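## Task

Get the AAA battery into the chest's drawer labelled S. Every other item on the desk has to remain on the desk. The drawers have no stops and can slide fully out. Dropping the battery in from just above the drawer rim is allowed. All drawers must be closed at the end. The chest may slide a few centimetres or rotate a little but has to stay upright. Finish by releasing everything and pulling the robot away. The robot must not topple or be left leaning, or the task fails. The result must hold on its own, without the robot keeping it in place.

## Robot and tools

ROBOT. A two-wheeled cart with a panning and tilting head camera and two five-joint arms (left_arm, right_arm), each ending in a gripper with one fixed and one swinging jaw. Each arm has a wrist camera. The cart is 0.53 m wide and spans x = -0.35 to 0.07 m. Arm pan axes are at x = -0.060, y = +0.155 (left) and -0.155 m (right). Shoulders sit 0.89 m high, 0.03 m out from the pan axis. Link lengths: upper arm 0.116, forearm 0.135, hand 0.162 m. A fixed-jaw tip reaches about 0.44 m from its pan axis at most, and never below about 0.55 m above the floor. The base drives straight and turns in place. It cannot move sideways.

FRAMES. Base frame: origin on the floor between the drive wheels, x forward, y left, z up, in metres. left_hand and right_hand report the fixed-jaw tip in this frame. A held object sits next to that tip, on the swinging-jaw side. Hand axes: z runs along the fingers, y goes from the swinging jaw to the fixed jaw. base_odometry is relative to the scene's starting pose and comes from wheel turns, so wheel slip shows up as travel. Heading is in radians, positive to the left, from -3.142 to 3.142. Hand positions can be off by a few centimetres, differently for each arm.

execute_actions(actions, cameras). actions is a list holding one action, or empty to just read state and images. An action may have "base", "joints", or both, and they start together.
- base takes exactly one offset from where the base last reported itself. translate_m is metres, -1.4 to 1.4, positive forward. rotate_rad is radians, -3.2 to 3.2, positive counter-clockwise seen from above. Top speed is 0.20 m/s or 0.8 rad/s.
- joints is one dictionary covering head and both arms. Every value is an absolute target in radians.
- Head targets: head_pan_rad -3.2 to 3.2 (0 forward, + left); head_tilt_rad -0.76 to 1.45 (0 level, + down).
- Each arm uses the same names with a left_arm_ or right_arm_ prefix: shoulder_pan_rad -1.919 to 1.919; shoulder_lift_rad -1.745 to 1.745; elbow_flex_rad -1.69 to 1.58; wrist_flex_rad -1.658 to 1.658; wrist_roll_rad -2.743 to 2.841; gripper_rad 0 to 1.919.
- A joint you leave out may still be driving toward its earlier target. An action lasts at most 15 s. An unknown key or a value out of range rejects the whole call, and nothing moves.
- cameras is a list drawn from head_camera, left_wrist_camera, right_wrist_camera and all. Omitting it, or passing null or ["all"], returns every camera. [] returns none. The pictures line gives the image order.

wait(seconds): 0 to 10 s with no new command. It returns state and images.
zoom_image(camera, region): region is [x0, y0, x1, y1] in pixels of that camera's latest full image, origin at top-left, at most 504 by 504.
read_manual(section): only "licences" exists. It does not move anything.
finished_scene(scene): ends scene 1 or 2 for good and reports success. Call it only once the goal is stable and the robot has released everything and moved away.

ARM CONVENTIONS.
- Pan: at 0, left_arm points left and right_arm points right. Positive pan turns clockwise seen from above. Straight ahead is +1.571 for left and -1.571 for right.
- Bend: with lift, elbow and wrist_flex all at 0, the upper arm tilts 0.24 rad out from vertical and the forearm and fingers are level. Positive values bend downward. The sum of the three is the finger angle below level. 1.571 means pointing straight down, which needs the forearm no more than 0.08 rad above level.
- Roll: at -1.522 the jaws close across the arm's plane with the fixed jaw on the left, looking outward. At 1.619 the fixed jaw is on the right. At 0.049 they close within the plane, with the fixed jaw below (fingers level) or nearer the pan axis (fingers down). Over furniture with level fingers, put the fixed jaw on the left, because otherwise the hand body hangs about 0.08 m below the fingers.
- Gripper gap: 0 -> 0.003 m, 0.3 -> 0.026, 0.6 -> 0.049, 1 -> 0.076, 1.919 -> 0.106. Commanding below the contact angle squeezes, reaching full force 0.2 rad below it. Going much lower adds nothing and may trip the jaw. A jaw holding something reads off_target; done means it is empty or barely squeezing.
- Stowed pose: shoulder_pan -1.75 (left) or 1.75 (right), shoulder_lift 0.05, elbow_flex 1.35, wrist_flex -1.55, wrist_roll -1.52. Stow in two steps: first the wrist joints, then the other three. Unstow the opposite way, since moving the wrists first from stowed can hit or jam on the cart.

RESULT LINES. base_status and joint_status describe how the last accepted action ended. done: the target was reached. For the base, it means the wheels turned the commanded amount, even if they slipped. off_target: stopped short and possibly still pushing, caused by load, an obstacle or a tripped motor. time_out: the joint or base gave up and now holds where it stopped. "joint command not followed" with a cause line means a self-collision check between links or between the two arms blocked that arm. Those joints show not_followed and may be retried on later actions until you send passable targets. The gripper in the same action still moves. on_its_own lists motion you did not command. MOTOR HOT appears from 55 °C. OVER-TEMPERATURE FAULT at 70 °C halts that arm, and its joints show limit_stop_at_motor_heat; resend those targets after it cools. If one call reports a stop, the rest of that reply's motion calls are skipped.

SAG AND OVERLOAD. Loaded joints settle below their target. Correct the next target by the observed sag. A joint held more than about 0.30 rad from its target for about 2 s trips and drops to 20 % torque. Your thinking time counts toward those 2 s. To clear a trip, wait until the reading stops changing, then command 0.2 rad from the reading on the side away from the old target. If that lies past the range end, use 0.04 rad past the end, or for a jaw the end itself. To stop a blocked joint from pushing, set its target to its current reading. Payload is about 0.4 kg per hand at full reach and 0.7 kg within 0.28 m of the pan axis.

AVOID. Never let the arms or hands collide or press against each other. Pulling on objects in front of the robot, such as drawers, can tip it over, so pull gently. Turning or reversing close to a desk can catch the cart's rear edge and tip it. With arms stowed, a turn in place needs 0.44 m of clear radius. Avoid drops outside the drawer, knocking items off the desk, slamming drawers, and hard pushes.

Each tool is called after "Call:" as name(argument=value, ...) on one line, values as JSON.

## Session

Call:
execute_actions(actions=[{"joints":{"head_tilt_rad":0.35}}])

Scene clock: 1.00 s.
base_odometry: x=+0.000 y=+0.000 heading=+0.000 (m, m, rad; odometry frame)
base_status: not commanded
joint_positions: head_pan_rad=+0.006 head_tilt_rad=+0.343 left_arm_shoulder_pan_rad=-1.740 left_arm_shoulder_lift_rad=+0.032 left_arm_elbow_flex_rad=+1.350 left_arm_wrist_flex_rad=-1.535 left_arm_wrist_roll_rad=-1.522 left_arm_gripper_rad=+1.920 right_arm_shoulder_pan_rad=+1.770 right_arm_shoulder_lift_rad=+0.117 right_arm_elbow_flex_rad=+1.337 right_arm_wrist_flex_rad=-1.501 right_arm_wrist_roll_rad=-1.496 right_arm_gripper_rad=+1.920
joint_status: all done
left_hand: x=-0.3063 y=+0.1051 z=+0.8985 quat_wxyz=(-0.064, -0.648, -0.055, +0.757) (m; base frame)
right_hand: x=-0.3092 y=-0.1126 z=+0.8763 quat_wxyz=(-0.081, +0.688, -0.060, -0.719) (m; base frame)
pictures: head_camera, left_wrist_camera, right_wrist_camera
Images, in order (width x height): head_camera 644x476, left_wrist_camera 644x476, right_wrist_camera 644x476.

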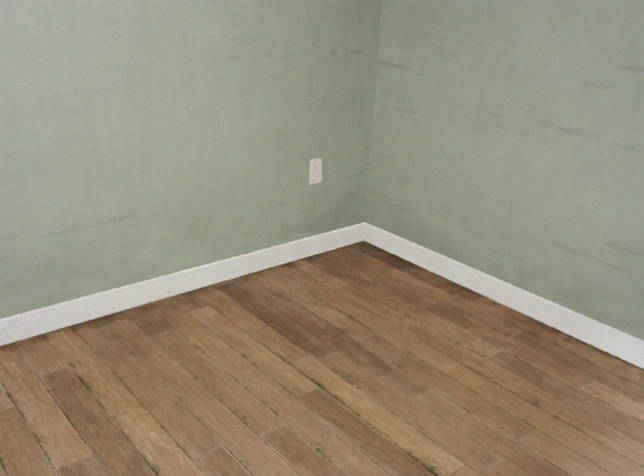

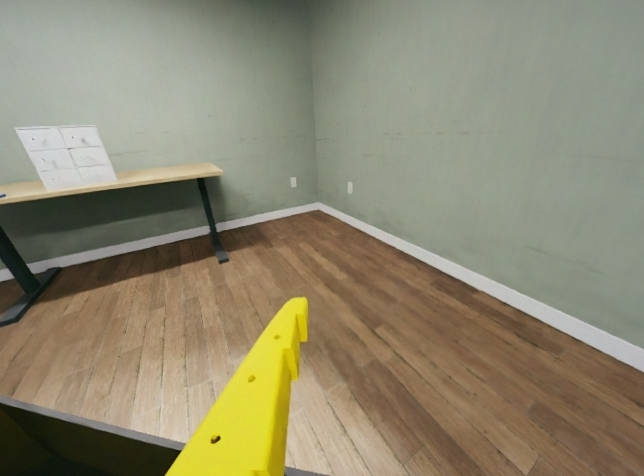

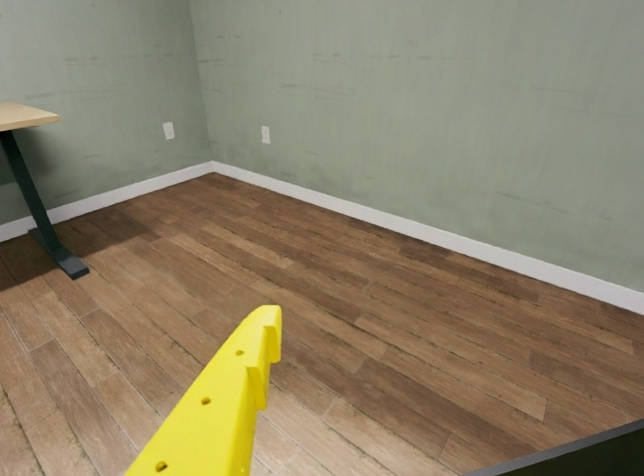

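Call:
execute_actions(actions=[{"base":{"rotate_rad":-2.3},"joints":{"left_arm_shoulder_pan_rad":0,"right_arm_shoulder_pan_rad":0,"left_arm_shoulder_lift_rad":-0.8,"right_arm_shoulder_lift_rad":-0.8,"left_arm_elbow_flex_rad":1.0,"right_arm_elbow_flex_rad":1.0}}], cameras=["head_camera"])

Call:
zoom_image(camera="head_camera", region=[200,0,500,180])

Scene clock: 8.73 s.
base_odometry: x=-0.001 y=+0.000 heading=-2.299 (m, m, rad; odometry frame)
base_status: done
joint_positions: head_pan_rad=+0.006 head_tilt_rad=+0.343 left_arm_shoulder_pan_rad=-0.005 left_arm_shoulder_lift_rad=-0.783 left_arm_elbow_flex_rad=+1.030 left_arm_wrist_flex_rad=-1.535 left_arm_wrist_roll_rad=-1.522 left_arm_gripper_rad=+1.920 right_arm_shoulder_pan_rad=+0.006 right_arm_shoulder_lift_rad=-0.785 right_arm_elbow_flex_rad=+1.031 right_arm_wrist_flex_rad=-1.501 right_arm_wrist_roll_rad=-1.496 right_arm_gripper_rad=+1.920
joint_status: all done
left_hand: x=-0.0684 y=+0.3029 z=+1.1196 quat_wxyz=(+0.698, -0.100, +0.099, +0.702) (m; base frame)
right_hand: x=-0.0532 y=-0.3081 z=+1.1180 quat_wxyz=(+0.687, +0.110, +0.112, -0.709) (m; base frame)
pictures: head_camera
Images, in order (width x height): head_camera 644x476.

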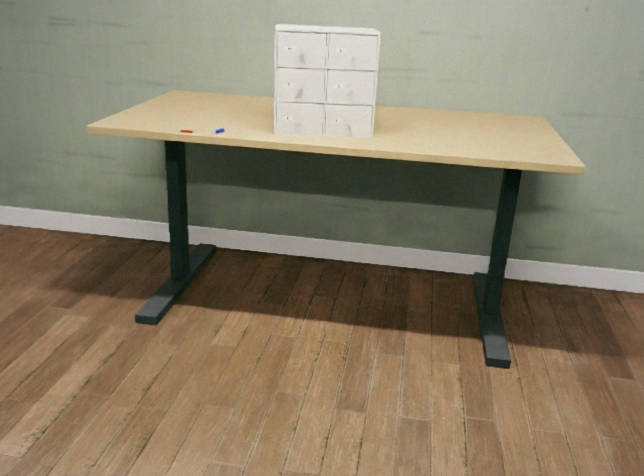

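Region (200, 0, 500, 180) of head_camera's 644x476 image, scaled by 1.680; it fills the top 302 rows of this view, and the rest is white.

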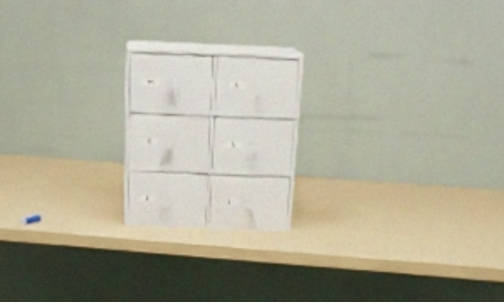

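Call:
execute_actions(actions=[{"base":{"rotate_rad":0.35}}], cameras=[])

Call:
execute_actions(actions=[{"base":{"translate_m":0.9},"joints":{"left_arm_shoulder_pan_rad":1.0,"right_arm_shoulder_pan_rad":-1.0,"left_arm_wrist_flex_rad":1.2,"left_arm_gripper_rad":0.4,"right_arm_wrist_flex_rad":0.2,"right_arm_gripper_rad":0.6}}], cameras=[])

Call:
execute_actions(actions=[{"base":{"rotate_rad":-0.55},"joints":{"head_tilt_rad":0.45}}], cameras=["head_camera"])

Scene clock: 14.13 s.
base_odometry: x=-0.001 y=+0.000 heading=-1.955 (m, m, rad; odometry frame)
base_status: done
joint_positions: head_pan_rad=+0.006 head_tilt_rad=+0.343 left_arm_shoulder_pan_rad=-0.005 left_arm_shoulder_lift_rad=-0.784 left_arm_elbow_flex_rad=+1.030 left_arm_wrist_flex_rad=-1.535 left_arm_wrist_roll_rad=-1.522 left_arm_gripper_rad=+1.920 right_arm_shoulder_pan_rad=+0.006 right_arm_shoulder_lift_rad=-0.785 right_arm_elbow_flex_rad=+1.031 right_arm_wrist_flex_rad=-1.501 right_arm_wrist_roll_rad=-1.496 right_arm_gripper_rad=+1.920
joint_status: not commanded
left_hand: x=-0.0684 y=+0.3026 z=+1.1198 quat_wxyz=(+0.699, -0.099, +0.099, +0.702) (m; base frame)
right_hand: x=-0.0532 y=-0.3081 z=+1.1180 quat_wxyz=(+0.687, +0.110, +0.112, -0.709) (m; base frame)
pictures: none
No camera images: the call's "cameras" was empty. Leave "cameras" out to get every camera's image.

Scene clock: 19.40 s.
base_odometry: x=-0.339 y=-0.835 heading=-1.955 (m, m, rad; odometry frame)
base_status: done
joint_positions: head_pan_rad=+0.006 head_tilt_rad=+0.343 left_arm_shoulder_pan_rad=+0.995 left_arm_shoulder_lift_rad=-0.784 left_arm_elbow_flex_rad=+1.029 left_arm_wrist_flex_rad=+1.192 left_arm_wrist_roll_rad=-1.522 left_arm_gripper_rad=+0.408 right_arm_shoulder_pan_rad=-0.996 right_arm_shoulder_lift_rad=-0.785 right_arm_elbow_flex_rad=+1.031 right_arm_wrist_flex_rad=+0.199 right_arm_wrist_roll_rad=-1.496 right_arm_gripper_rad=+0.607
joint_status: all done
left_hand: x=+0.0399 y=+0.2290 z=+0.8067 quat_wxyz=(+0.064, -0.283, +0.957, +0.019) (m; base frame)
right_hand: x=+0.1518 y=-0.2831 z=+0.8961 quat_wxyz=(+0.510, +0.229, +0.814, -0.158) (m; base frame)
pictures: none
No camera images: the call's "cameras" was empty. Leave "cameras" out to get every camera's image.

Scene clock: 20.80 s.
base_odometry: x=-0.338 y=-0.834 heading=-2.504 (m, m, rad; odometry frame)
base_status: done
joint_positions: head_pan_rad=+0.006 head_tilt_rad=+0.444 left_arm_shoulder_pan_rad=+0.995 left_arm_shoulder_lift_rad=-0.784 left_arm_elbow_flex_rad=+1.029 left_arm_wrist_flex_rad=+1.192 left_arm_wrist_roll_rad=-1.522 left_arm_gripper_rad=+0.408 right_arm_shoulder_pan_rad=-0.996 right_arm_shoulder_lift_rad=-0.785 right_arm_elbow_flex_rad=+1.031 right_arm_wrist_flex_rad=+0.199 right_arm_wrist_roll_rad=-1.496 right_arm_gripper_rad=+0.607
joint_status: all done
left_hand: x=+0.0399 y=+0.2290 z=+0.8067 quat_wxyz=(+0.064, -0.283, +0.957, +0.019) (m; base frame)
right_hand: x=+0.1518 y=-0.2831 z=+0.8961 quat_wxyz=(+0.510, +0.229, +0.814, -0.158) (m; base frame)
pictures: head_camera
Images, in order (width x height): head_camera 644x476.

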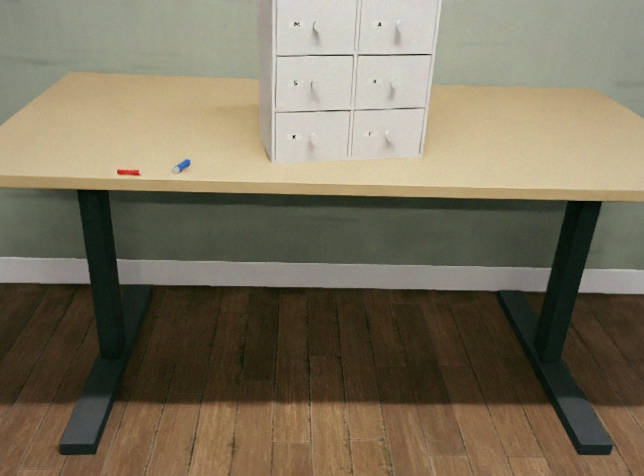

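Call:
execute_actions(actions=[{"base":{"rotate_rad":0.4}}], cameras=[])

Call:
execute_actions(actions=[{"base":{"translate_m":0.68},"joints":{"right_arm_shoulder_pan_rad":-1.53}}], cameras=[])

Call:
execute_actions(actions=[{"base":{"rotate_rad":-0.55},"joints":{"head_tilt_rad":0.7}}], cameras=["head_camera","right_wrist_camera"])

Scene clock: 26.63 s.
base_odometry: x=-0.338 y=-0.835 heading=-2.107 (m, m, rad; odometry frame)
base_status: done
joint_positions: head_pan_rad=+0.006 head_tilt_rad=+0.444 left_arm_shoulder_pan_rad=+0.995 left_arm_shoulder_lift_rad=-0.784 left_arm_elbow_flex_rad=+1.029 left_arm_wrist_flex_rad=+1.192 left_arm_wrist_roll_rad=-1.522 left_arm_gripper_rad=+0.408 right_arm_shoulder_pan_rad=-0.996 right_arm_shoulder_lift_rad=-0.785 right_arm_elbow_flex_rad=+1.031 right_arm_wrist_flex_rad=+0.199 right_arm_wrist_roll_rad=-1.496 right_arm_gripper_rad=+0.607
joint_status: not commanded
left_hand: x=+0.0399 y=+0.2290 z=+0.8067 quat_wxyz=(+0.064, -0.283, +0.957, +0.019) (m; base frame)
right_hand: x=+0.1518 y=-0.2831 z=+0.8961 quat_wxyz=(+0.510, +0.229, +0.814, -0.158) (m; base frame)
pictures: none
No camera images: the call's "cameras" was empty. Leave "cameras" out to get every camera's image.

Scene clock: 30.97 s.
base_odometry: x=-0.683 y=-1.421 heading=-2.105 (m, m, rad; odometry frame)
base_status: done
joint_positions: head_pan_rad=+0.006 head_tilt_rad=+0.444 left_arm_shoulder_pan_rad=+0.995 left_arm_shoulder_lift_rad=-0.784 left_arm_elbow_flex_rad=+1.029 left_arm_wrist_flex_rad=+1.192 left_arm_wrist_roll_rad=-1.522 left_arm_gripper_rad=+0.408 right_arm_shoulder_pan_rad=-1.523 right_arm_shoulder_lift_rad=-0.785 right_arm_elbow_flex_rad=+1.031 right_arm_wrist_flex_rad=+0.199 right_arm_wrist_roll_rad=-1.496 right_arm_gripper_rad=+0.607
joint_status: all done
left_hand: x=+0.0399 y=+0.2290 z=+0.8067 quat_wxyz=(+0.064, -0.283, +0.957, +0.019) (m; base frame)
right_hand: x=+0.1875 y=-0.1590 z=+0.8961 quat_wxyz=(+0.533, +0.009, +0.846, -0.019) (m; base frame)
pictures: none
No camera images: the call's "cameras" was empty. Leave "cameras" out to get every camera's image.

Scene clock: 32.37 s.
base_odometry: x=-0.683 y=-1.420 heading=-2.653 (m, m, rad; odometry frame)
base_status: done
joint_positions: head_pan_rad=+0.006 head_tilt_rad=+0.694 left_arm_shoulder_pan_rad=+0.995 left_arm_shoulder_lift_rad=-0.784 left_arm_elbow_flex_rad=+1.029 left_arm_wrist_flex_rad=+1.192 left_arm_wrist_roll_rad=-1.522 left_arm_gripper_rad=+0.408 right_arm_shoulder_pan_rad=-1.523 right_arm_shoulder_lift_rad=-0.785 right_arm_elbow_flex_rad=+1.031 right_arm_wrist_flex_rad=+0.199 right_arm_wrist_roll_rad=-1.496 right_arm_gripper_rad=+0.607
joint_status: all done
left_hand: x=+0.0399 y=+0.2290 z=+0.8067 quat_wxyz=(+0.064, -0.283, +0.957, +0.019) (m; base frame)
right_hand: x=+0.1875 y=-0.1590 z=+0.8961 quat_wxyz=(+0.533, +0.009, +0.846, -0.019) (m; base frame)
pictures: head_camera, right_wrist_camera
Images, in order (width x height): head_camera 644x476, right_wrist_camera 644x476.

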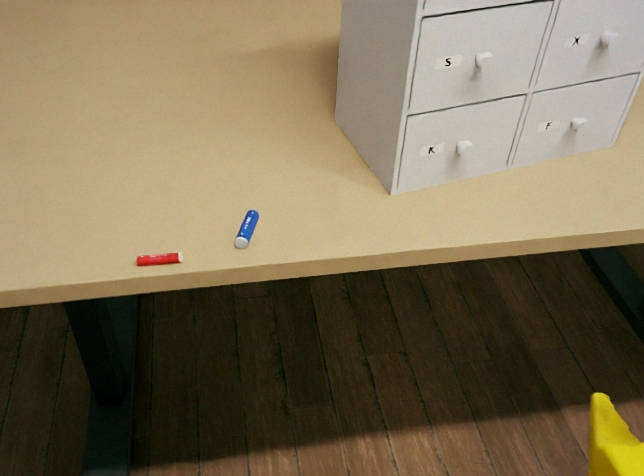

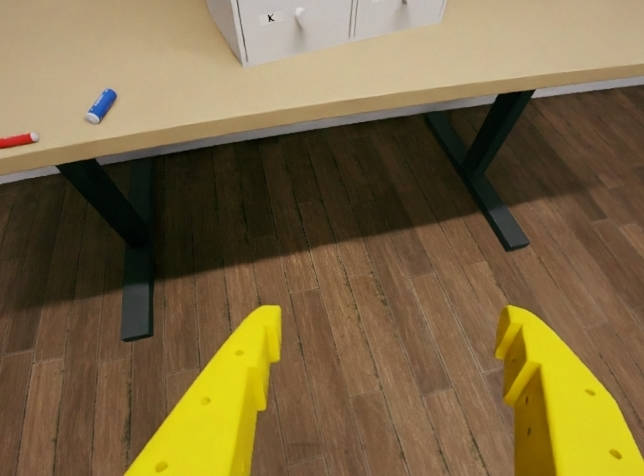

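Call:
execute_actions(actions=[{"base":{"translate_m":0.26},"joints":{"right_arm_shoulder_pan_rad":-0.6,"left_arm_shoulder_pan_rad":1.44,"left_arm_shoulder_lift_rad":0.62,"left_arm_elbow_flex_rad":-0.65,"left_arm_wrist_flex_rad":1.45,"left_arm_wrist_roll_rad":0.1,"head_tilt_rad":1.05,"head_pan_rad":0.4}}], cameras=["head_camera","left_wrist_camera"])

Scene clock: 45.40 s.
base_odometry: x=-0.913 y=-1.542 heading=-2.656 (m, m, rad; odometry frame)
base_status: done
joint_positions: head_pan_rad=+0.390 head_tilt_rad=+1.045 left_arm_shoulder_pan_rad=+1.434 left_arm_shoulder_lift_rad=+0.641 left_arm_elbow_flex_rad=-0.620 left_arm_wrist_flex_rad=+1.442 left_arm_wrist_roll_rad=+0.091 left_arm_gripper_rad=+0.408 right_arm_shoulder_pan_rad=-0.606 right_arm_shoulder_lift_rad=-0.785 right_arm_elbow_flex_rad=+1.031 right_arm_wrist_flex_rad=+0.199 right_arm_wrist_roll_rad=-1.496 right_arm_gripper_rad=+0.607
joint_status: all done
left_hand: x=+0.2022 y=+0.1904 z=+0.8095 quat_wxyz=(+0.040, -0.766, +0.640, -0.036) (m; base frame)
right_hand: x=+0.0873 y=-0.3540 z=+0.8961 quat_wxyz=(+0.470, +0.383, +0.754, -0.254) (m; base frame)
pictures: head_camera, left_wrist_camera
Images, in order (width x height): head_camera 644x476, left_wrist_camera 644x476.

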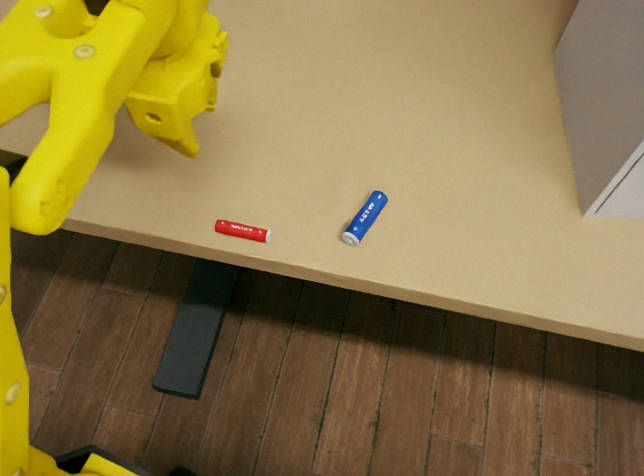

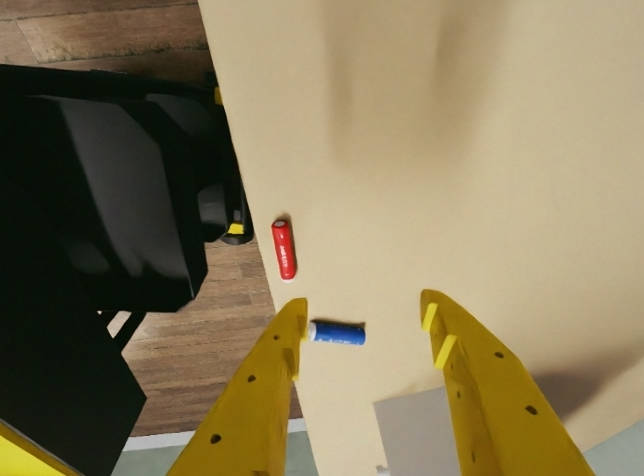

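Call:
execute_actions(actions=[{"base":{"translate_m":-0.04},"joints":{"left_arm_shoulder_pan_rad":1.53,"left_arm_shoulder_lift_rad":0.82,"left_arm_elbow_flex_rad":-0.57,"left_arm_wrist_flex_rad":1.2,"left_arm_wrist_roll_rad":0.15}}], cameras=["head_camera","left_wrist_camera"])

Scene clock: 50.53 s.
base_odometry: x=-0.877 y=-1.523 heading=-2.658 (m, m, rad; odometry frame)
base_status: done
joint_positions: head_pan_rad=+0.390 head_tilt_rad=+1.045 left_arm_shoulder_pan_rad=+1.524 left_arm_shoulder_lift_rad=+0.842 left_arm_elbow_flex_rad=-0.563 left_arm_wrist_flex_rad=+1.209 left_arm_wrist_roll_rad=+0.141 left_arm_gripper_rad=+0.408 right_arm_shoulder_pan_rad=-0.606 right_arm_shoulder_lift_rad=-0.785 right_arm_elbow_flex_rad=+1.031 right_arm_wrist_flex_rad=+0.199 right_arm_wrist_roll_rad=-1.496 right_arm_gripper_rad=+0.607
joint_status: all done
left_hand: x=+0.2095 y=+0.1663 z=+0.7555 quat_wxyz=(+0.029, -0.754, +0.656, -0.030) (m; base frame)
right_hand: x=+0.0873 y=-0.3540 z=+0.8961 quat_wxyz=(+0.470, +0.383, +0.754, -0.254) (m; base frame)
pictures: head_camera, left_wrist_camera
Images, in order (width x height): head_camera 644x476, left_wrist_camera 644x476.

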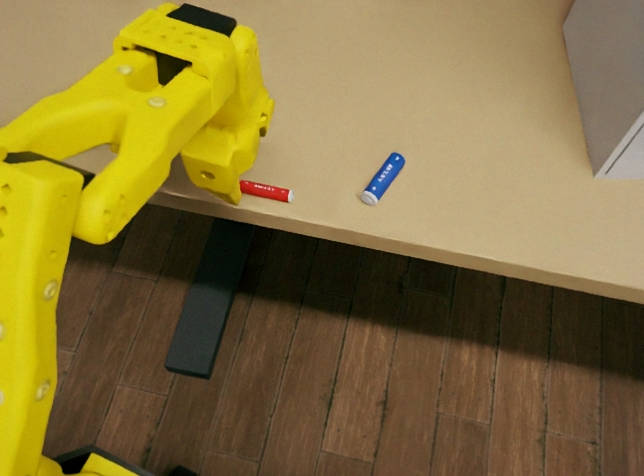

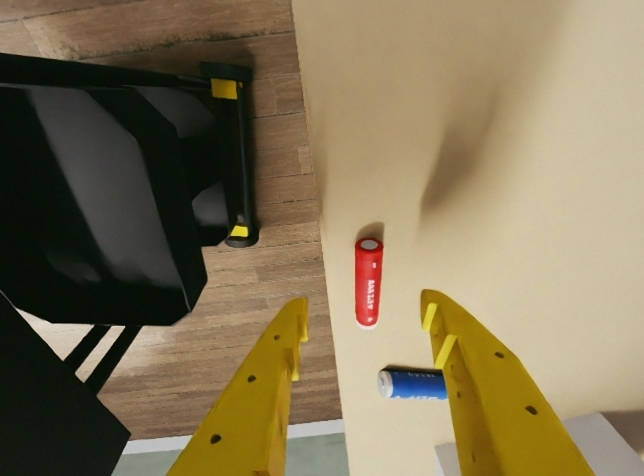

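Call:
execute_actions(actions=[{"base":{"translate_m":0.012},"joints":{"left_arm_shoulder_lift_rad":0.89,"left_arm_elbow_flex_rad":-0.52,"left_arm_wrist_flex_rad":1.09,"left_arm_wrist_roll_rad":0.1}}], cameras=["head_camera","left_wrist_camera"])

Scene clock: 54.77 s.
base_odometry: x=-0.888 y=-1.529 heading=-2.659 (m, m, rad; odometry frame)
base_status: done
joint_positions: head_pan_rad=+0.390 head_tilt_rad=+1.045 left_arm_shoulder_pan_rad=+1.524 left_arm_shoulder_lift_rad=+0.914 left_arm_elbow_flex_rad=-0.516 left_arm_wrist_flex_rad=+1.100 left_arm_wrist_roll_rad=+0.109 left_arm_gripper_rad=+0.408 right_arm_shoulder_pan_rad=-0.606 right_arm_shoulder_lift_rad=-0.785 right_arm_elbow_flex_rad=+1.031 right_arm_wrist_flex_rad=+0.199 right_arm_wrist_roll_rad=-1.496 right_arm_gripper_rad=+0.607
joint_status: all done
left_hand: x=+0.2066 y=+0.1665 z=+0.7324 quat_wxyz=(+0.026, -0.743, +0.668, -0.026) (m; base frame)
right_hand: x=+0.0873 y=-0.3540 z=+0.8961 quat_wxyz=(+0.470, +0.383, +0.754, -0.254) (m; base frame)
pictures: head_camera, left_wrist_camera
Images, in order (width x height): head_camera 644x476, left_wrist_camera 644x476.

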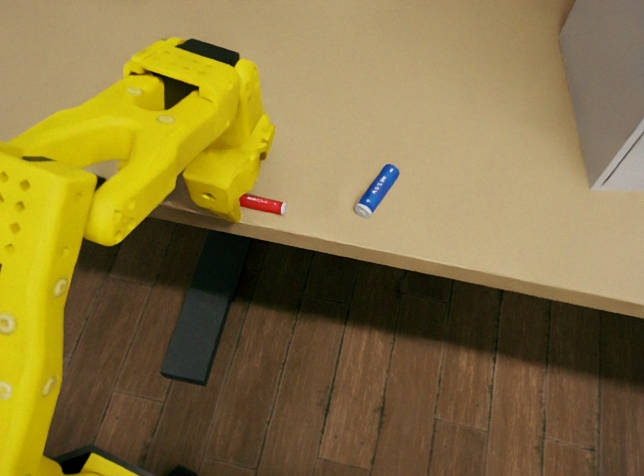

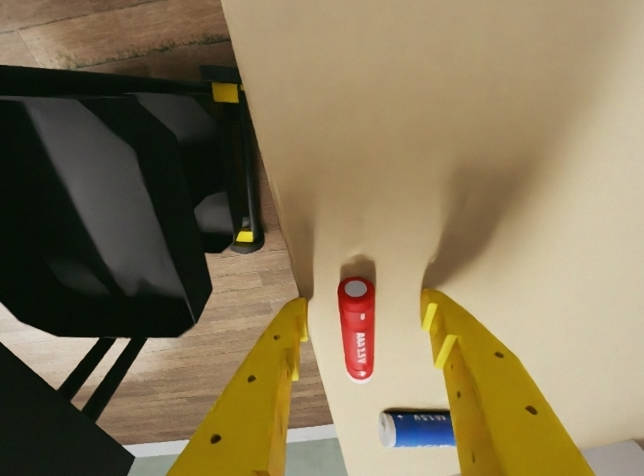

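Near the end of the battery; shift right, forward and down a little.

Call:
execute_actions(actions=[{"base":{"translate_m":0.01},"joints":{"left_arm_shoulder_pan_rad":1.58,"left_arm_shoulder_lift_rad":0.92,"left_arm_elbow_flex_rad":-0.5,"left_arm_wrist_flex_rad":1.04,"left_arm_wrist_roll_rad":0.17}}], cameras=["left_wrist_camera"])

Call:
execute_actions(actions=[{"joints":{"left_arm_gripper_rad":0.0}}], cameras=["head_camera","left_wrist_camera"])

Scene clock: 58.13 s.
base_odometry: x=-0.898 y=-1.534 heading=-2.658 (m, m, rad; odometry frame)
base_status: done
joint_positions: head_pan_rad=+0.390 head_tilt_rad=+1.045 left_arm_shoulder_pan_rad=+1.561 left_arm_shoulder_lift_rad=+0.917 left_arm_elbow_flex_rad=-0.502 left_arm_wrist_flex_rad=+1.060 left_arm_wrist_roll_rad=+0.161 left_arm_gripper_rad=+0.408 right_arm_shoulder_pan_rad=-0.606 right_arm_shoulder_lift_rad=-0.785 right_arm_elbow_flex_rad=+1.031 right_arm_wrist_flex_rad=+0.199 right_arm_wrist_roll_rad=-1.496 right_arm_gripper_rad=+0.607
joint_status: all done
left_hand: x=+0.2099 y=+0.1563 z=+0.7301 quat_wxyz=(+0.032, -0.748, +0.662, -0.036) (m; base frame)
right_hand: x=+0.0873 y=-0.3540 z=+0.8961 quat_wxyz=(+0.470, +0.383, +0.754, -0.254) (m; base frame)
pictures: left_wrist_camera
Images, in order (width x height): left_wrist_camera 644x476.

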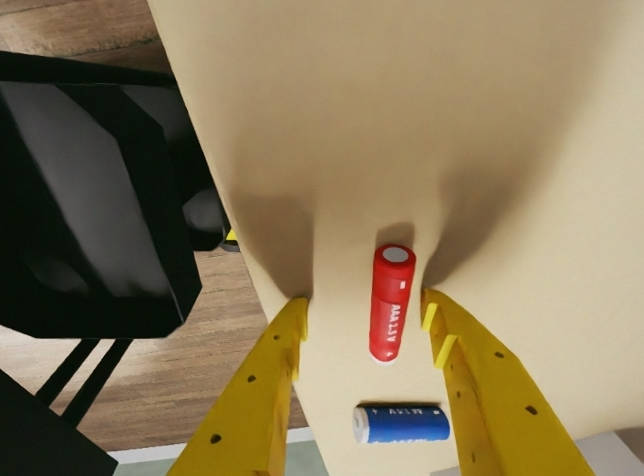

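Scene clock: 58.87 s.
base_odometry: x=-0.898 y=-1.534 heading=-2.658 (m, m, rad; odometry frame)
base_status: not commanded
joint_positions: head_pan_rad=+0.390 head_tilt_rad=+1.045 left_arm_shoulder_pan_rad=+1.561 left_arm_shoulder_lift_rad=+0.917 left_arm_elbow_flex_rad=-0.502 left_arm_wrist_flex_rad=+1.060 left_arm_wrist_roll_rad=+0.161 left_arm_gripper_rad=+0.100 right_arm_shoulder_pan_rad=-0.606 right_arm_shoulder_lift_rad=-0.785 right_arm_elbow_flex_rad=+1.031 right_arm_wrist_flex_rad=+0.199 right_arm_wrist_roll_rad=-1.496 right_arm_gripper_rad=+0.607
joint_status: left_arm_gripper_rad off_target (ended at +0.100, target +0.000)
left_hand: x=+0.2099 y=+0.1563 z=+0.7301 quat_wxyz=(+0.032, -0.748, +0.662, -0.036) (m; base frame)
right_hand: x=+0.0873 y=-0.3540 z=+0.8961 quat_wxyz=(+0.470, +0.383, +0.754, -0.254) (m; base frame)
pictures: head_camera, left_wrist_camera
Images, in order (width x height): head_camera 644x476, left_wrist_camera 644x476.

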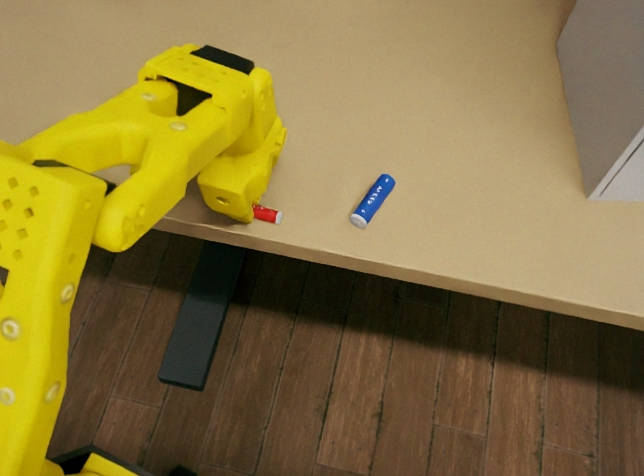

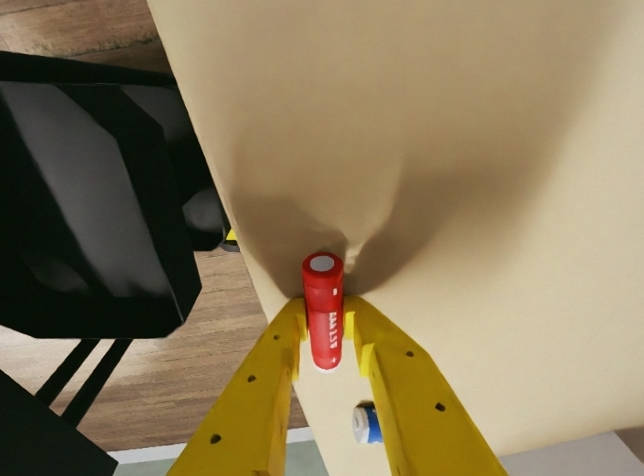

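Call:
execute_actions(actions=[{"joints":{"left_arm_shoulder_lift_rad":0.4,"left_arm_elbow_flex_rad":-0.5,"left_arm_wrist_flex_rad":1.2}}], cameras=[])

Call:
execute_actions(actions=[{"base":{"translate_m":-0.15},"joints":{"left_arm_shoulder_pan_rad":0.6,"left_arm_shoulder_lift_rad":-0.3,"left_arm_elbow_flex_rad":0.2}}], cameras=[])

Call:
execute_actions(actions=[{"base":{"rotate_rad":0.8}}], cameras=[])

Call:
execute_actions(actions=[{"base":{"translate_m":-0.29},"joints":{"right_arm_shoulder_pan_rad":-1.53,"right_arm_shoulder_lift_rad":-0.2,"right_arm_elbow_flex_rad":0.8,"right_arm_wrist_flex_rad":-0.4,"head_pan_rad":-0.1,"head_tilt_rad":0.6}}], cameras=[])

Call:
execute_actions(actions=[{"base":{"rotate_rad":-0.5}}], cameras=[])

Call:
execute_actions(actions=[{"base":{"translate_m":0.25}}])

Scene clock: 69.33 s.
base_odometry: x=-0.898 y=-1.534 heading=-2.658 (m, m, rad; odometry frame)
base_status: not commanded
joint_positions: head_pan_rad=+0.390 head_tilt_rad=+1.045 left_arm_shoulder_pan_rad=+1.574 left_arm_shoulder_lift_rad=+0.455 left_arm_elbow_flex_rad=-0.493 left_arm_wrist_flex_rad=+1.194 left_arm_wrist_roll_rad=+0.161 left_arm_gripper_rad=+0.100 right_arm_shoulder_pan_rad=-0.606 right_arm_shoulder_lift_rad=-0.785 right_arm_elbow_flex_rad=+1.031 right_arm_wrist_flex_rad=+0.199 right_arm_wrist_roll_rad=-1.496 right_arm_gripper_rad=+0.607
joint_status: all done
left_hand: x=+0.2372 y=+0.1529 z=+0.8430 quat_wxyz=(+0.137, -0.729, +0.653, -0.154) (m; base frame)
right_hand: x=+0.0873 y=-0.3540 z=+0.8961 quat_wxyz=(+0.470, +0.383, +0.754, -0.254) (m; base frame)
pictures: none
No camera images: the call's "cameras" was empty. Leave "cameras" out to get every camera's image.

Scene clock: 70.93 s.
base_odometry: x=-0.765 y=-1.464 heading=-2.662 (m, m, rad; odometry frame)
base_status: done
joint_positions: head_pan_rad=+0.390 head_tilt_rad=+1.045 left_arm_shoulder_pan_rad=+0.606 left_arm_shoulder_lift_rad=-0.264 left_arm_elbow_flex_rad=+0.207 left_arm_wrist_flex_rad=+1.194 left_arm_wrist_roll_rad=+0.163 left_arm_gripper_rad=+0.100 right_arm_shoulder_pan_rad=-0.606 right_arm_shoulder_lift_rad=-0.785 right_arm_elbow_flex_rad=+1.031 right_arm_wrist_flex_rad=+0.199 right_arm_wrist_roll_rad=-1.496 right_arm_gripper_rad=+0.607
joint_status: all done
left_hand: x=+0.0680 y=+0.3375 z=+0.8741 quat_wxyz=(+0.202, -0.947, +0.238, -0.076) (m; base frame)
right_hand: x=+0.0873 y=-0.3540 z=+0.8961 quat_wxyz=(+0.470, +0.383, +0.754, -0.254) (m; base frame)
pictures: none
No camera images: the call's "cameras" was empty. Leave "cameras" out to get every camera's image.

Scene clock: 72.63 s.
base_odometry: x=-0.764 y=-1.463 heading=-1.863 (m, m, rad; odometry frame)
base_status: done
joint_positions: head_pan_rad=+0.390 head_tilt_rad=+1.045 left_arm_shoulder_pan_rad=+0.604 left_arm_shoulder_lift_rad=-0.264 left_arm_elbow_flex_rad=+0.208 left_arm_wrist_flex_rad=+1.194 left_arm_wrist_roll_rad=+0.163 left_arm_gripper_rad=+0.100 right_arm_shoulder_pan_rad=-0.606 right_arm_shoulder_lift_rad=-0.785 right_arm_elbow_flex_rad=+1.031 right_arm_wrist_flex_rad=+0.199 right_arm_wrist_roll_rad=-1.496 right_arm_gripper_rad=+0.607
joint_status: not commanded
left_hand: x=+0.0676 y=+0.3375 z=+0.8738 quat_wxyz=(+0.201, -0.947, +0.237, -0.076) (m; base frame)
right_hand: x=+0.0873 y=-0.3540 z=+0.8961 quat_wxyz=(+0.470, +0.383, +0.754, -0.254) (m; base frame)
pictures: none
No camera images: the call's "cameras" was empty. Leave "cameras" out to get every camera's image.

Scene clock: 74.87 s.
base_odometry: x=-0.682 y=-1.185 heading=-1.859 (m, m, rad; odometry frame)
base_status: done
joint_positions: head_pan_rad=-0.090 head_tilt_rad=+0.614 left_arm_shoulder_pan_rad=+0.604 left_arm_shoulder_lift_rad=-0.264 left_arm_elbow_flex_rad=+0.208 left_arm_wrist_flex_rad=+1.194 left_arm_wrist_roll_rad=+0.163 left_arm_gripper_rad=+0.100 right_arm_shoulder_pan_rad=-1.523 right_arm_shoulder_lift_rad=-0.196 right_arm_elbow_flex_rad=+0.833 right_arm_wrist_flex_rad=-0.384 right_arm_wrist_roll_rad=-1.496 right_arm_gripper_rad=+0.607
joint_status: all done
left_hand: x=+0.0676 y=+0.3375 z=+0.8738 quat_wxyz=(+0.201, -0.947, +0.237, -0.076) (m; base frame)
right_hand: x=+0.2428 y=-0.1616 z=+0.8931 quat_wxyz=(+0.612, +0.009, +0.791, -0.022) (m; base frame)
pictures: none
No camera images: the call's "cameras" was empty. Leave "cameras" out to get every camera's image.

Scene clock: 76.20 s.
base_odometry: x=-0.682 y=-1.184 heading=-2.358 (m, m, rad; odometry frame)
base_status: done
joint_positions: head_pan_rad=-0.090 head_tilt_rad=+0.614 left_arm_shoulder_pan_rad=+0.604 left_arm_shoulder_lift_rad=-0.264 left_arm_elbow_flex_rad=+0.208 left_arm_wrist_flex_rad=+1.195 left_arm_wrist_roll_rad=+0.163 left_arm_gripper_rad=+0.100 right_arm_shoulder_pan_rad=-1.523 right_arm_shoulder_lift_rad=-0.196 right_arm_elbow_flex_rad=+0.833 right_arm_wrist_flex_rad=-0.384 right_arm_wrist_roll_rad=-1.496 right_arm_gripper_rad=+0.607
joint_status: not commanded
left_hand: x=+0.0674 y=+0.3373 z=+0.8737 quat_wxyz=(+0.201, -0.948, +0.237, -0.075) (m; base frame)
right_hand: x=+0.2428 y=-0.1616 z=+0.8931 quat_wxyz=(+0.612, +0.009, +0.791, -0.022) (m; base frame)
pictures: none
No camera images: the call's "cameras" was empty. Leave "cameras" out to get every camera's image.

Scene clock: 78.37 s.
base_odometry: x=-0.860 y=-1.360 heading=-2.361 (m, m, rad; odometry frame)
base_status: done
joint_positions: head_pan_rad=-0.090 head_tilt_rad=+0.614 left_arm_shoulder_pan_rad=+0.604 left_arm_shoulder_lift_rad=-0.264 left_arm_elbow_flex_rad=+0.208 left_arm_wrist_flex_rad=+1.195 left_arm_wrist_roll_rad=+0.163 left_arm_gripper_rad=+0.100 right_arm_shoulder_pan_rad=-1.523 right_arm_shoulder_lift_rad=-0.196 right_arm_elbow_flex_rad=+0.833 right_arm_wrist_flex_rad=-0.384 right_arm_wrist_roll_rad=-1.496 right_arm_gripper_rad=+0.607
joint_status: not commanded
left_hand: x=+0.0674 y=+0.3373 z=+0.8737 quat_wxyz=(+0.201, -0.948, +0.237, -0.075) (m; base frame)
right_hand: x=+0.2428 y=-0.1616 z=+0.8931 quat_wxyz=(+0.612, +0.009, +0.791, -0.022) (m; base frame)
pictures: head_camera, left_wrist_camera, right_wrist_camera
Images, in order (width x height): head_camera 644x476, left_wrist_camera 644x476, right_wrist_camera 644x476.

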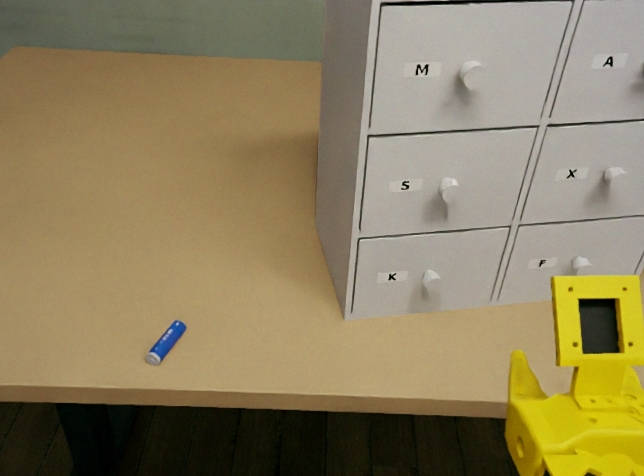

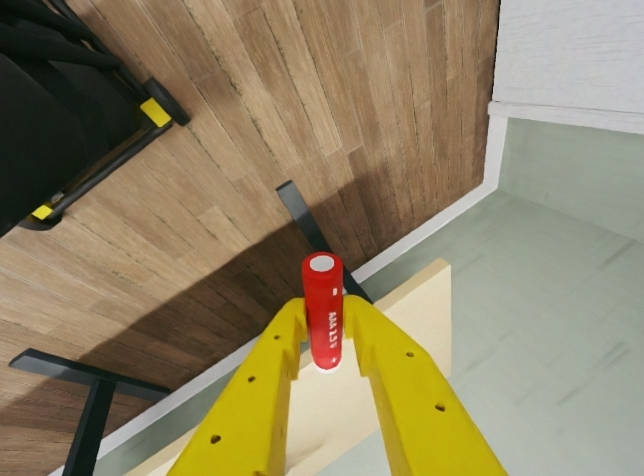

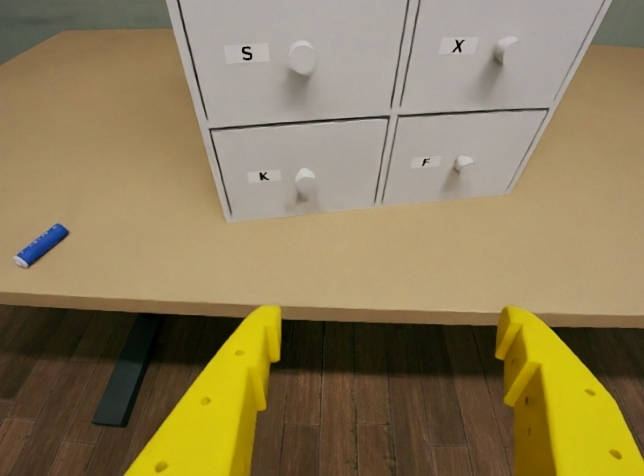

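Call:
execute_actions(actions=[{"base":{"translate_m":0.1},"joints":{"right_arm_shoulder_pan_rad":-1.56,"right_arm_shoulder_lift_rad":0.38,"right_arm_elbow_flex_rad":0.13,"right_arm_wrist_flex_rad":-0.3,"head_pan_rad":-0.25}}], cameras=["head_camera","right_wrist_camera"])

Scene clock: 84.00 s.
base_odometry: x=-0.931 y=-1.431 heading=-2.360 (m, m, rad; odometry frame)
base_status: done
joint_positions: head_pan_rad=-0.240 head_tilt_rad=+0.614 left_arm_shoulder_pan_rad=+0.604 left_arm_shoulder_lift_rad=-0.264 left_arm_elbow_flex_rad=+0.208 left_arm_wrist_flex_rad=+1.195 left_arm_wrist_roll_rad=+0.163 left_arm_gripper_rad=+0.100 right_arm_shoulder_pan_rad=-1.554 right_arm_shoulder_lift_rad=+0.395 right_arm_elbow_flex_rad=+0.165 right_arm_wrist_flex_rad=-0.301 right_arm_wrist_roll_rad=-1.496 right_arm_gripper_rad=+0.607
joint_status: all done
left_hand: x=+0.0674 y=+0.3373 z=+0.8737 quat_wxyz=(+0.201, -0.948, +0.237, -0.075) (m; base frame)
right_hand: x=+0.3118 y=-0.1535 z=+0.8786 quat_wxyz=(+0.610, -0.004, +0.792, -0.013) (m; base frame)
pictures: head_camera, right_wrist_camera
Images, in order (width x height): head_camera 644x476, right_wrist_camera 644x476.

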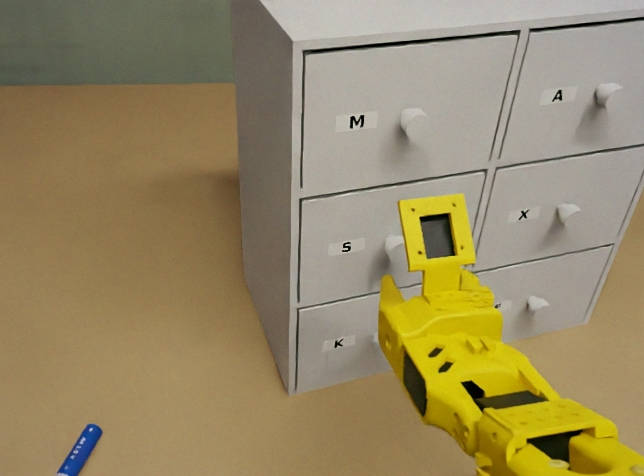

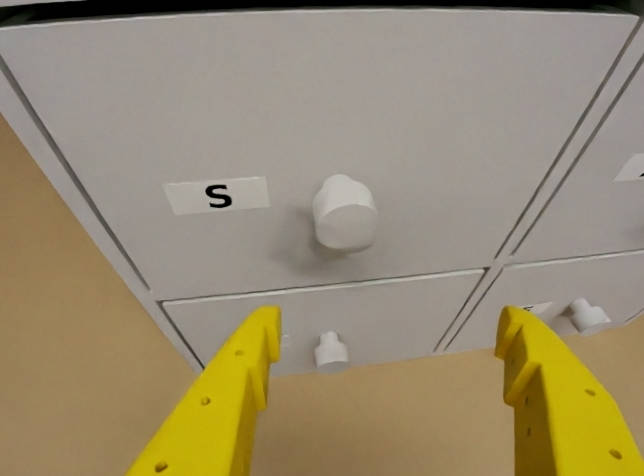

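About 3.5 cm to go.

Call:
execute_actions(actions=[{"base":{"translate_m":0.033}}], cameras=["right_wrist_camera"])

Call:
execute_actions(actions=[{"joints":{"right_arm_gripper_rad":0.0,"right_arm_shoulder_pan_rad":-1.53}}], cameras=["right_wrist_camera"])

Call:
execute_actions(actions=[{"base":{"translate_m":-0.08}}], cameras=["head_camera"])

Scene clock: 87.27 s.
base_odometry: x=-0.955 y=-1.455 heading=-2.360 (m, m, rad; odometry frame)
base_status: done
joint_positions: head_pan_rad=-0.240 head_tilt_rad=+0.614 left_arm_shoulder_pan_rad=+0.604 left_arm_shoulder_lift_rad=-0.264 left_arm_elbow_flex_rad=+0.208 left_arm_wrist_flex_rad=+1.195 left_arm_wrist_roll_rad=+0.163 left_arm_gripper_rad=+0.100 right_arm_shoulder_pan_rad=-1.554 right_arm_shoulder_lift_rad=+0.395 right_arm_elbow_flex_rad=+0.165 right_arm_wrist_flex_rad=-0.301 right_arm_wrist_roll_rad=-1.496 right_arm_gripper_rad=+0.607
joint_status: not commanded
left_hand: x=+0.0674 y=+0.3373 z=+0.8737 quat_wxyz=(+0.201, -0.948, +0.237, -0.075) (m; base frame)
right_hand: x=+0.3118 y=-0.1535 z=+0.8786 quat_wxyz=(+0.610, -0.004, +0.792, -0.013) (m; base frame)
pictures: right_wrist_camera
Images, in order (width x height): right_wrist_camera 644x476.

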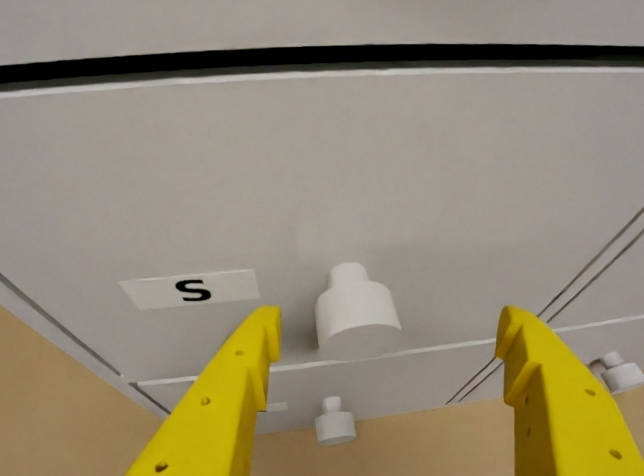

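Scene clock: 88.10 s.
base_odometry: x=-0.955 y=-1.455 heading=-2.360 (m, m, rad; odometry frame)
base_status: not commanded
joint_positions: head_pan_rad=-0.240 head_tilt_rad=+0.614 left_arm_shoulder_pan_rad=+0.604 left_arm_shoulder_lift_rad=-0.264 left_arm_elbow_flex_rad=+0.208 left_arm_wrist_flex_rad=+1.195 left_arm_wrist_roll_rad=+0.163 left_arm_gripper_rad=+0.100 right_arm_shoulder_pan_rad=-1.536 right_arm_shoulder_lift_rad=+0.395 right_arm_elbow_flex_rad=+0.165 right_arm_wrist_flex_rad=-0.301 right_arm_wrist_roll_rad=-1.496 right_arm_gripper_rad=+0.178
joint_status: right_arm_gripper_rad off_target (ended at +0.178, target +0.000); the others done
left_hand: x=+0.0674 y=+0.3373 z=+0.8737 quat_wxyz=(+0.201, -0.948, +0.237, -0.075) (m; base frame)
right_hand: x=+0.3118 y=-0.1603 z=+0.8786 quat_wxyz=(+0.610, +0.004, +0.792, -0.019) (m; base frame)
pictures: right_wrist_camera
Images, in order (width x height): right_wrist_camera 644x476.

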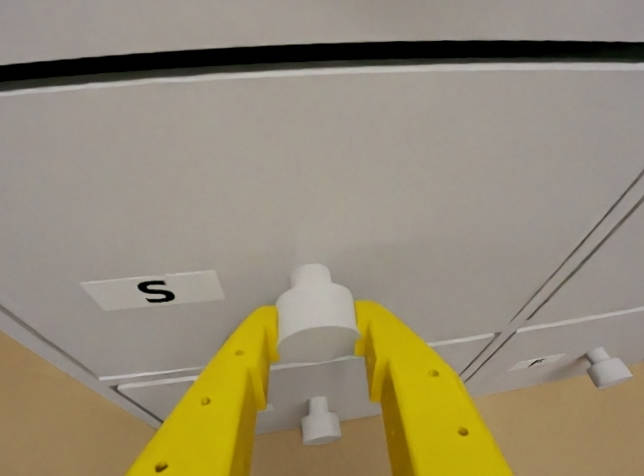

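Scene clock: 89.20 s.
base_odometry: x=-0.898 y=-1.398 heading=-2.361 (m, m, rad; odometry frame)
base_status: done
joint_positions: head_pan_rad=-0.240 head_tilt_rad=+0.614 left_arm_shoulder_pan_rad=+0.604 left_arm_shoulder_lift_rad=-0.264 left_arm_elbow_flex_rad=+0.208 left_arm_wrist_flex_rad=+1.195 left_arm_wrist_roll_rad=+0.163 left_arm_gripper_rad=+0.100 right_arm_shoulder_pan_rad=-1.530 right_arm_shoulder_lift_rad=+0.399 right_arm_elbow_flex_rad=+0.160 right_arm_wrist_flex_rad=-0.301 right_arm_wrist_roll_rad=-1.496 right_arm_gripper_rad=+0.178
joint_status: not commanded
left_hand: x=+0.0674 y=+0.3373 z=+0.8737 quat_wxyz=(+0.201, -0.948, +0.237, -0.075) (m; base frame)
right_hand: x=+0.3122 y=-0.1626 z=+0.8783 quat_wxyz=(+0.610, +0.006, +0.792, -0.020) (m; base frame)
pictures: head_camera
Images, in order (width x height): head_camera 644x476.

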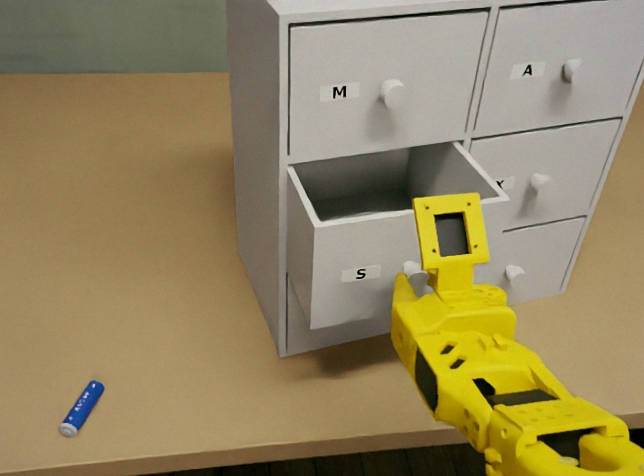

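Call:
execute_actions(actions=[{"joints":{"right_arm_gripper_rad":0.6,"left_arm_shoulder_lift_rad":0.62,"left_arm_elbow_flex_rad":-1.33,"left_arm_wrist_flex_rad":1.08,"left_arm_wrist_roll_rad":-1.52}}], cameras=[])

Call:
execute_actions(actions=[{"base":{"translate_m":-0.095}}], cameras=[])

Call:
execute_actions(actions=[{"base":{"rotate_rad":-0.5},"joints":{"right_arm_shoulder_pan_rad":-0.3,"left_arm_shoulder_pan_rad":1.76,"head_pan_rad":0.1}}], cameras=[])

Call:
execute_actions(actions=[{"base":{"translate_m":0.12}}], cameras=["head_camera","left_wrist_camera"])

Scene clock: 95.73 s.
base_odometry: x=-0.898 y=-1.398 heading=-2.361 (m, m, rad; odometry frame)
base_status: not commanded
joint_positions: head_pan_rad=-0.240 head_tilt_rad=+0.614 left_arm_shoulder_pan_rad=+0.604 left_arm_shoulder_lift_rad=+0.645 left_arm_elbow_flex_rad=-1.297 left_arm_wrist_flex_rad=+1.094 left_arm_wrist_roll_rad=-1.512 left_arm_gripper_rad=+0.100 right_arm_shoulder_pan_rad=-1.530 right_arm_shoulder_lift_rad=+0.399 right_arm_elbow_flex_rad=+0.160 right_arm_wrist_flex_rad=-0.301 right_arm_wrist_roll_rad=-1.496 right_arm_gripper_rad=+0.592
joint_status: all done
left_hand: x=+0.1435 y=+0.4635 z=+0.9840 quat_wxyz=(+0.475, -0.396, +0.746, +0.246) (m; base frame)
right_hand: x=+0.3122 y=-0.1626 z=+0.8783 quat_wxyz=(+0.610, +0.006, +0.792, -0.020) (m; base frame)
pictures: none
No camera images: the call's "cameras" was empty. Leave "cameras" out to get every camera's image.

Scene clock: 97.07 s.
base_odometry: x=-0.830 y=-1.331 heading=-2.362 (m, m, rad; odometry frame)
base_status: done
joint_positions: head_pan_rad=-0.240 head_tilt_rad=+0.614 left_arm_shoulder_pan_rad=+0.603 left_arm_shoulder_lift_rad=+0.645 left_arm_elbow_flex_rad=-1.297 left_arm_wrist_flex_rad=+1.094 left_arm_wrist_roll_rad=-1.512 left_arm_gripper_rad=+0.100 right_arm_shoulder_pan_rad=-1.530 right_arm_shoulder_lift_rad=+0.399 right_arm_elbow_flex_rad=+0.160 right_arm_wrist_flex_rad=-0.301 right_arm_wrist_roll_rad=-1.496 right_arm_gripper_rad=+0.592
joint_status: not commanded
left_hand: x=+0.1431 y=+0.4638 z=+0.9840 quat_wxyz=(+0.474, -0.397, +0.746, +0.247) (m; base frame)
right_hand: x=+0.3122 y=-0.1626 z=+0.8783 quat_wxyz=(+0.610, +0.006, +0.792, -0.020) (m; base frame)
pictures: none
No camera images: the call's "cameras" was empty. Leave "cameras" out to get every camera's image.

Scene clock: 98.70 s.
base_odometry: x=-0.830 y=-1.331 heading=-2.862 (m, m, rad; odometry frame)
base_status: done
joint_positions: head_pan_rad=+0.090 head_tilt_rad=+0.614 left_arm_shoulder_pan_rad=+1.756 left_arm_shoulder_lift_rad=+0.647 left_arm_elbow_flex_rad=-1.297 left_arm_wrist_flex_rad=+1.094 left_arm_wrist_roll_rad=-1.512 left_arm_gripper_rad=+0.100 right_arm_shoulder_pan_rad=-0.305 right_arm_shoulder_lift_rad=+0.399 right_arm_elbow_flex_rad=+0.160 right_arm_wrist_flex_rad=-0.301 right_arm_wrist_roll_rad=-1.496 right_arm_gripper_rad=+0.593
joint_status: all done
left_hand: x=+0.3047 y=+0.0945 z=+0.9835 quat_wxyz=(+0.531, +0.074, +0.842, -0.052) (m; base frame)
right_hand: x=+0.0593 y=-0.5076 z=+0.8783 quat_wxyz=(+0.488, +0.460, +0.645, -0.367) (m; base frame)
pictures: none
No camera images: the call's "cameras" was empty. Leave "cameras" out to get every camera's image.

Scene clock: 100.13 s.
base_odometry: x=-0.945 y=-1.364 heading=-2.865 (m, m, rad; odometry frame)
base_status: done
joint_positions: head_pan_rad=+0.090 head_tilt_rad=+0.614 left_arm_shoulder_pan_rad=+1.756 left_arm_shoulder_lift_rad=+0.647 left_arm_elbow_flex_rad=-1.298 left_arm_wrist_flex_rad=+1.094 left_arm_wrist_roll_rad=-1.512 left_arm_gripper_rad=+0.100 right_arm_shoulder_pan_rad=-0.302 right_arm_shoulder_lift_rad=+0.399 right_arm_elbow_flex_rad=+0.160 right_arm_wrist_flex_rad=-0.301 right_arm_wrist_roll_rad=-1.496 right_arm_gripper_rad=+0.593
joint_status: not commanded
left_hand: x=+0.3047 y=+0.0945 z=+0.9839 quat_wxyz=(+0.532, +0.074, +0.842, -0.052) (m; base frame)
right_hand: x=+0.0582 y=-0.5080 z=+0.8783 quat_wxyz=(+0.487, +0.461, +0.644, -0.368) (m; base frame)
pictures: head_camera, left_wrist_camera
Images, in order (width x height): head_camera 644x476, left_wrist_camera 644x476.

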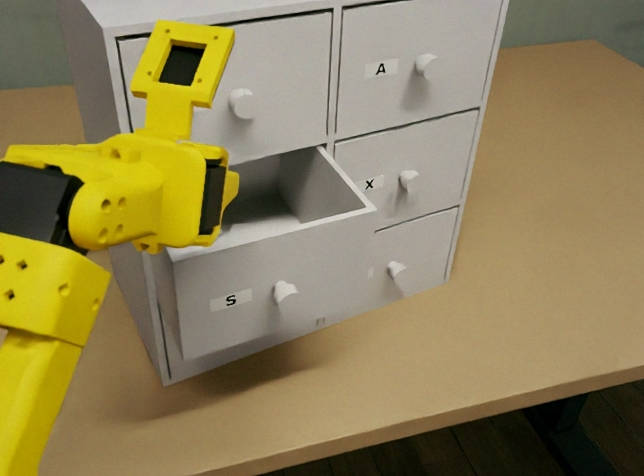

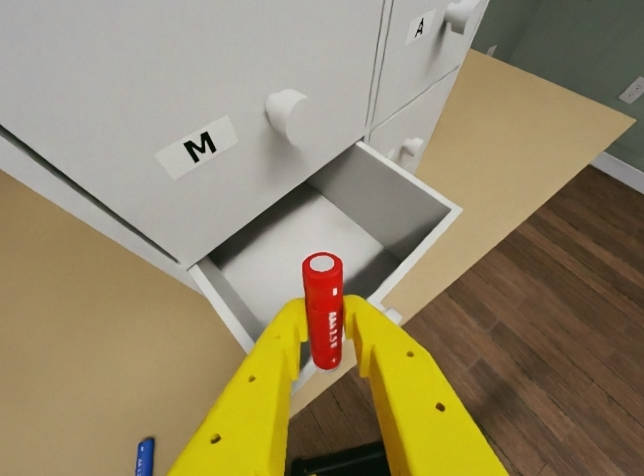

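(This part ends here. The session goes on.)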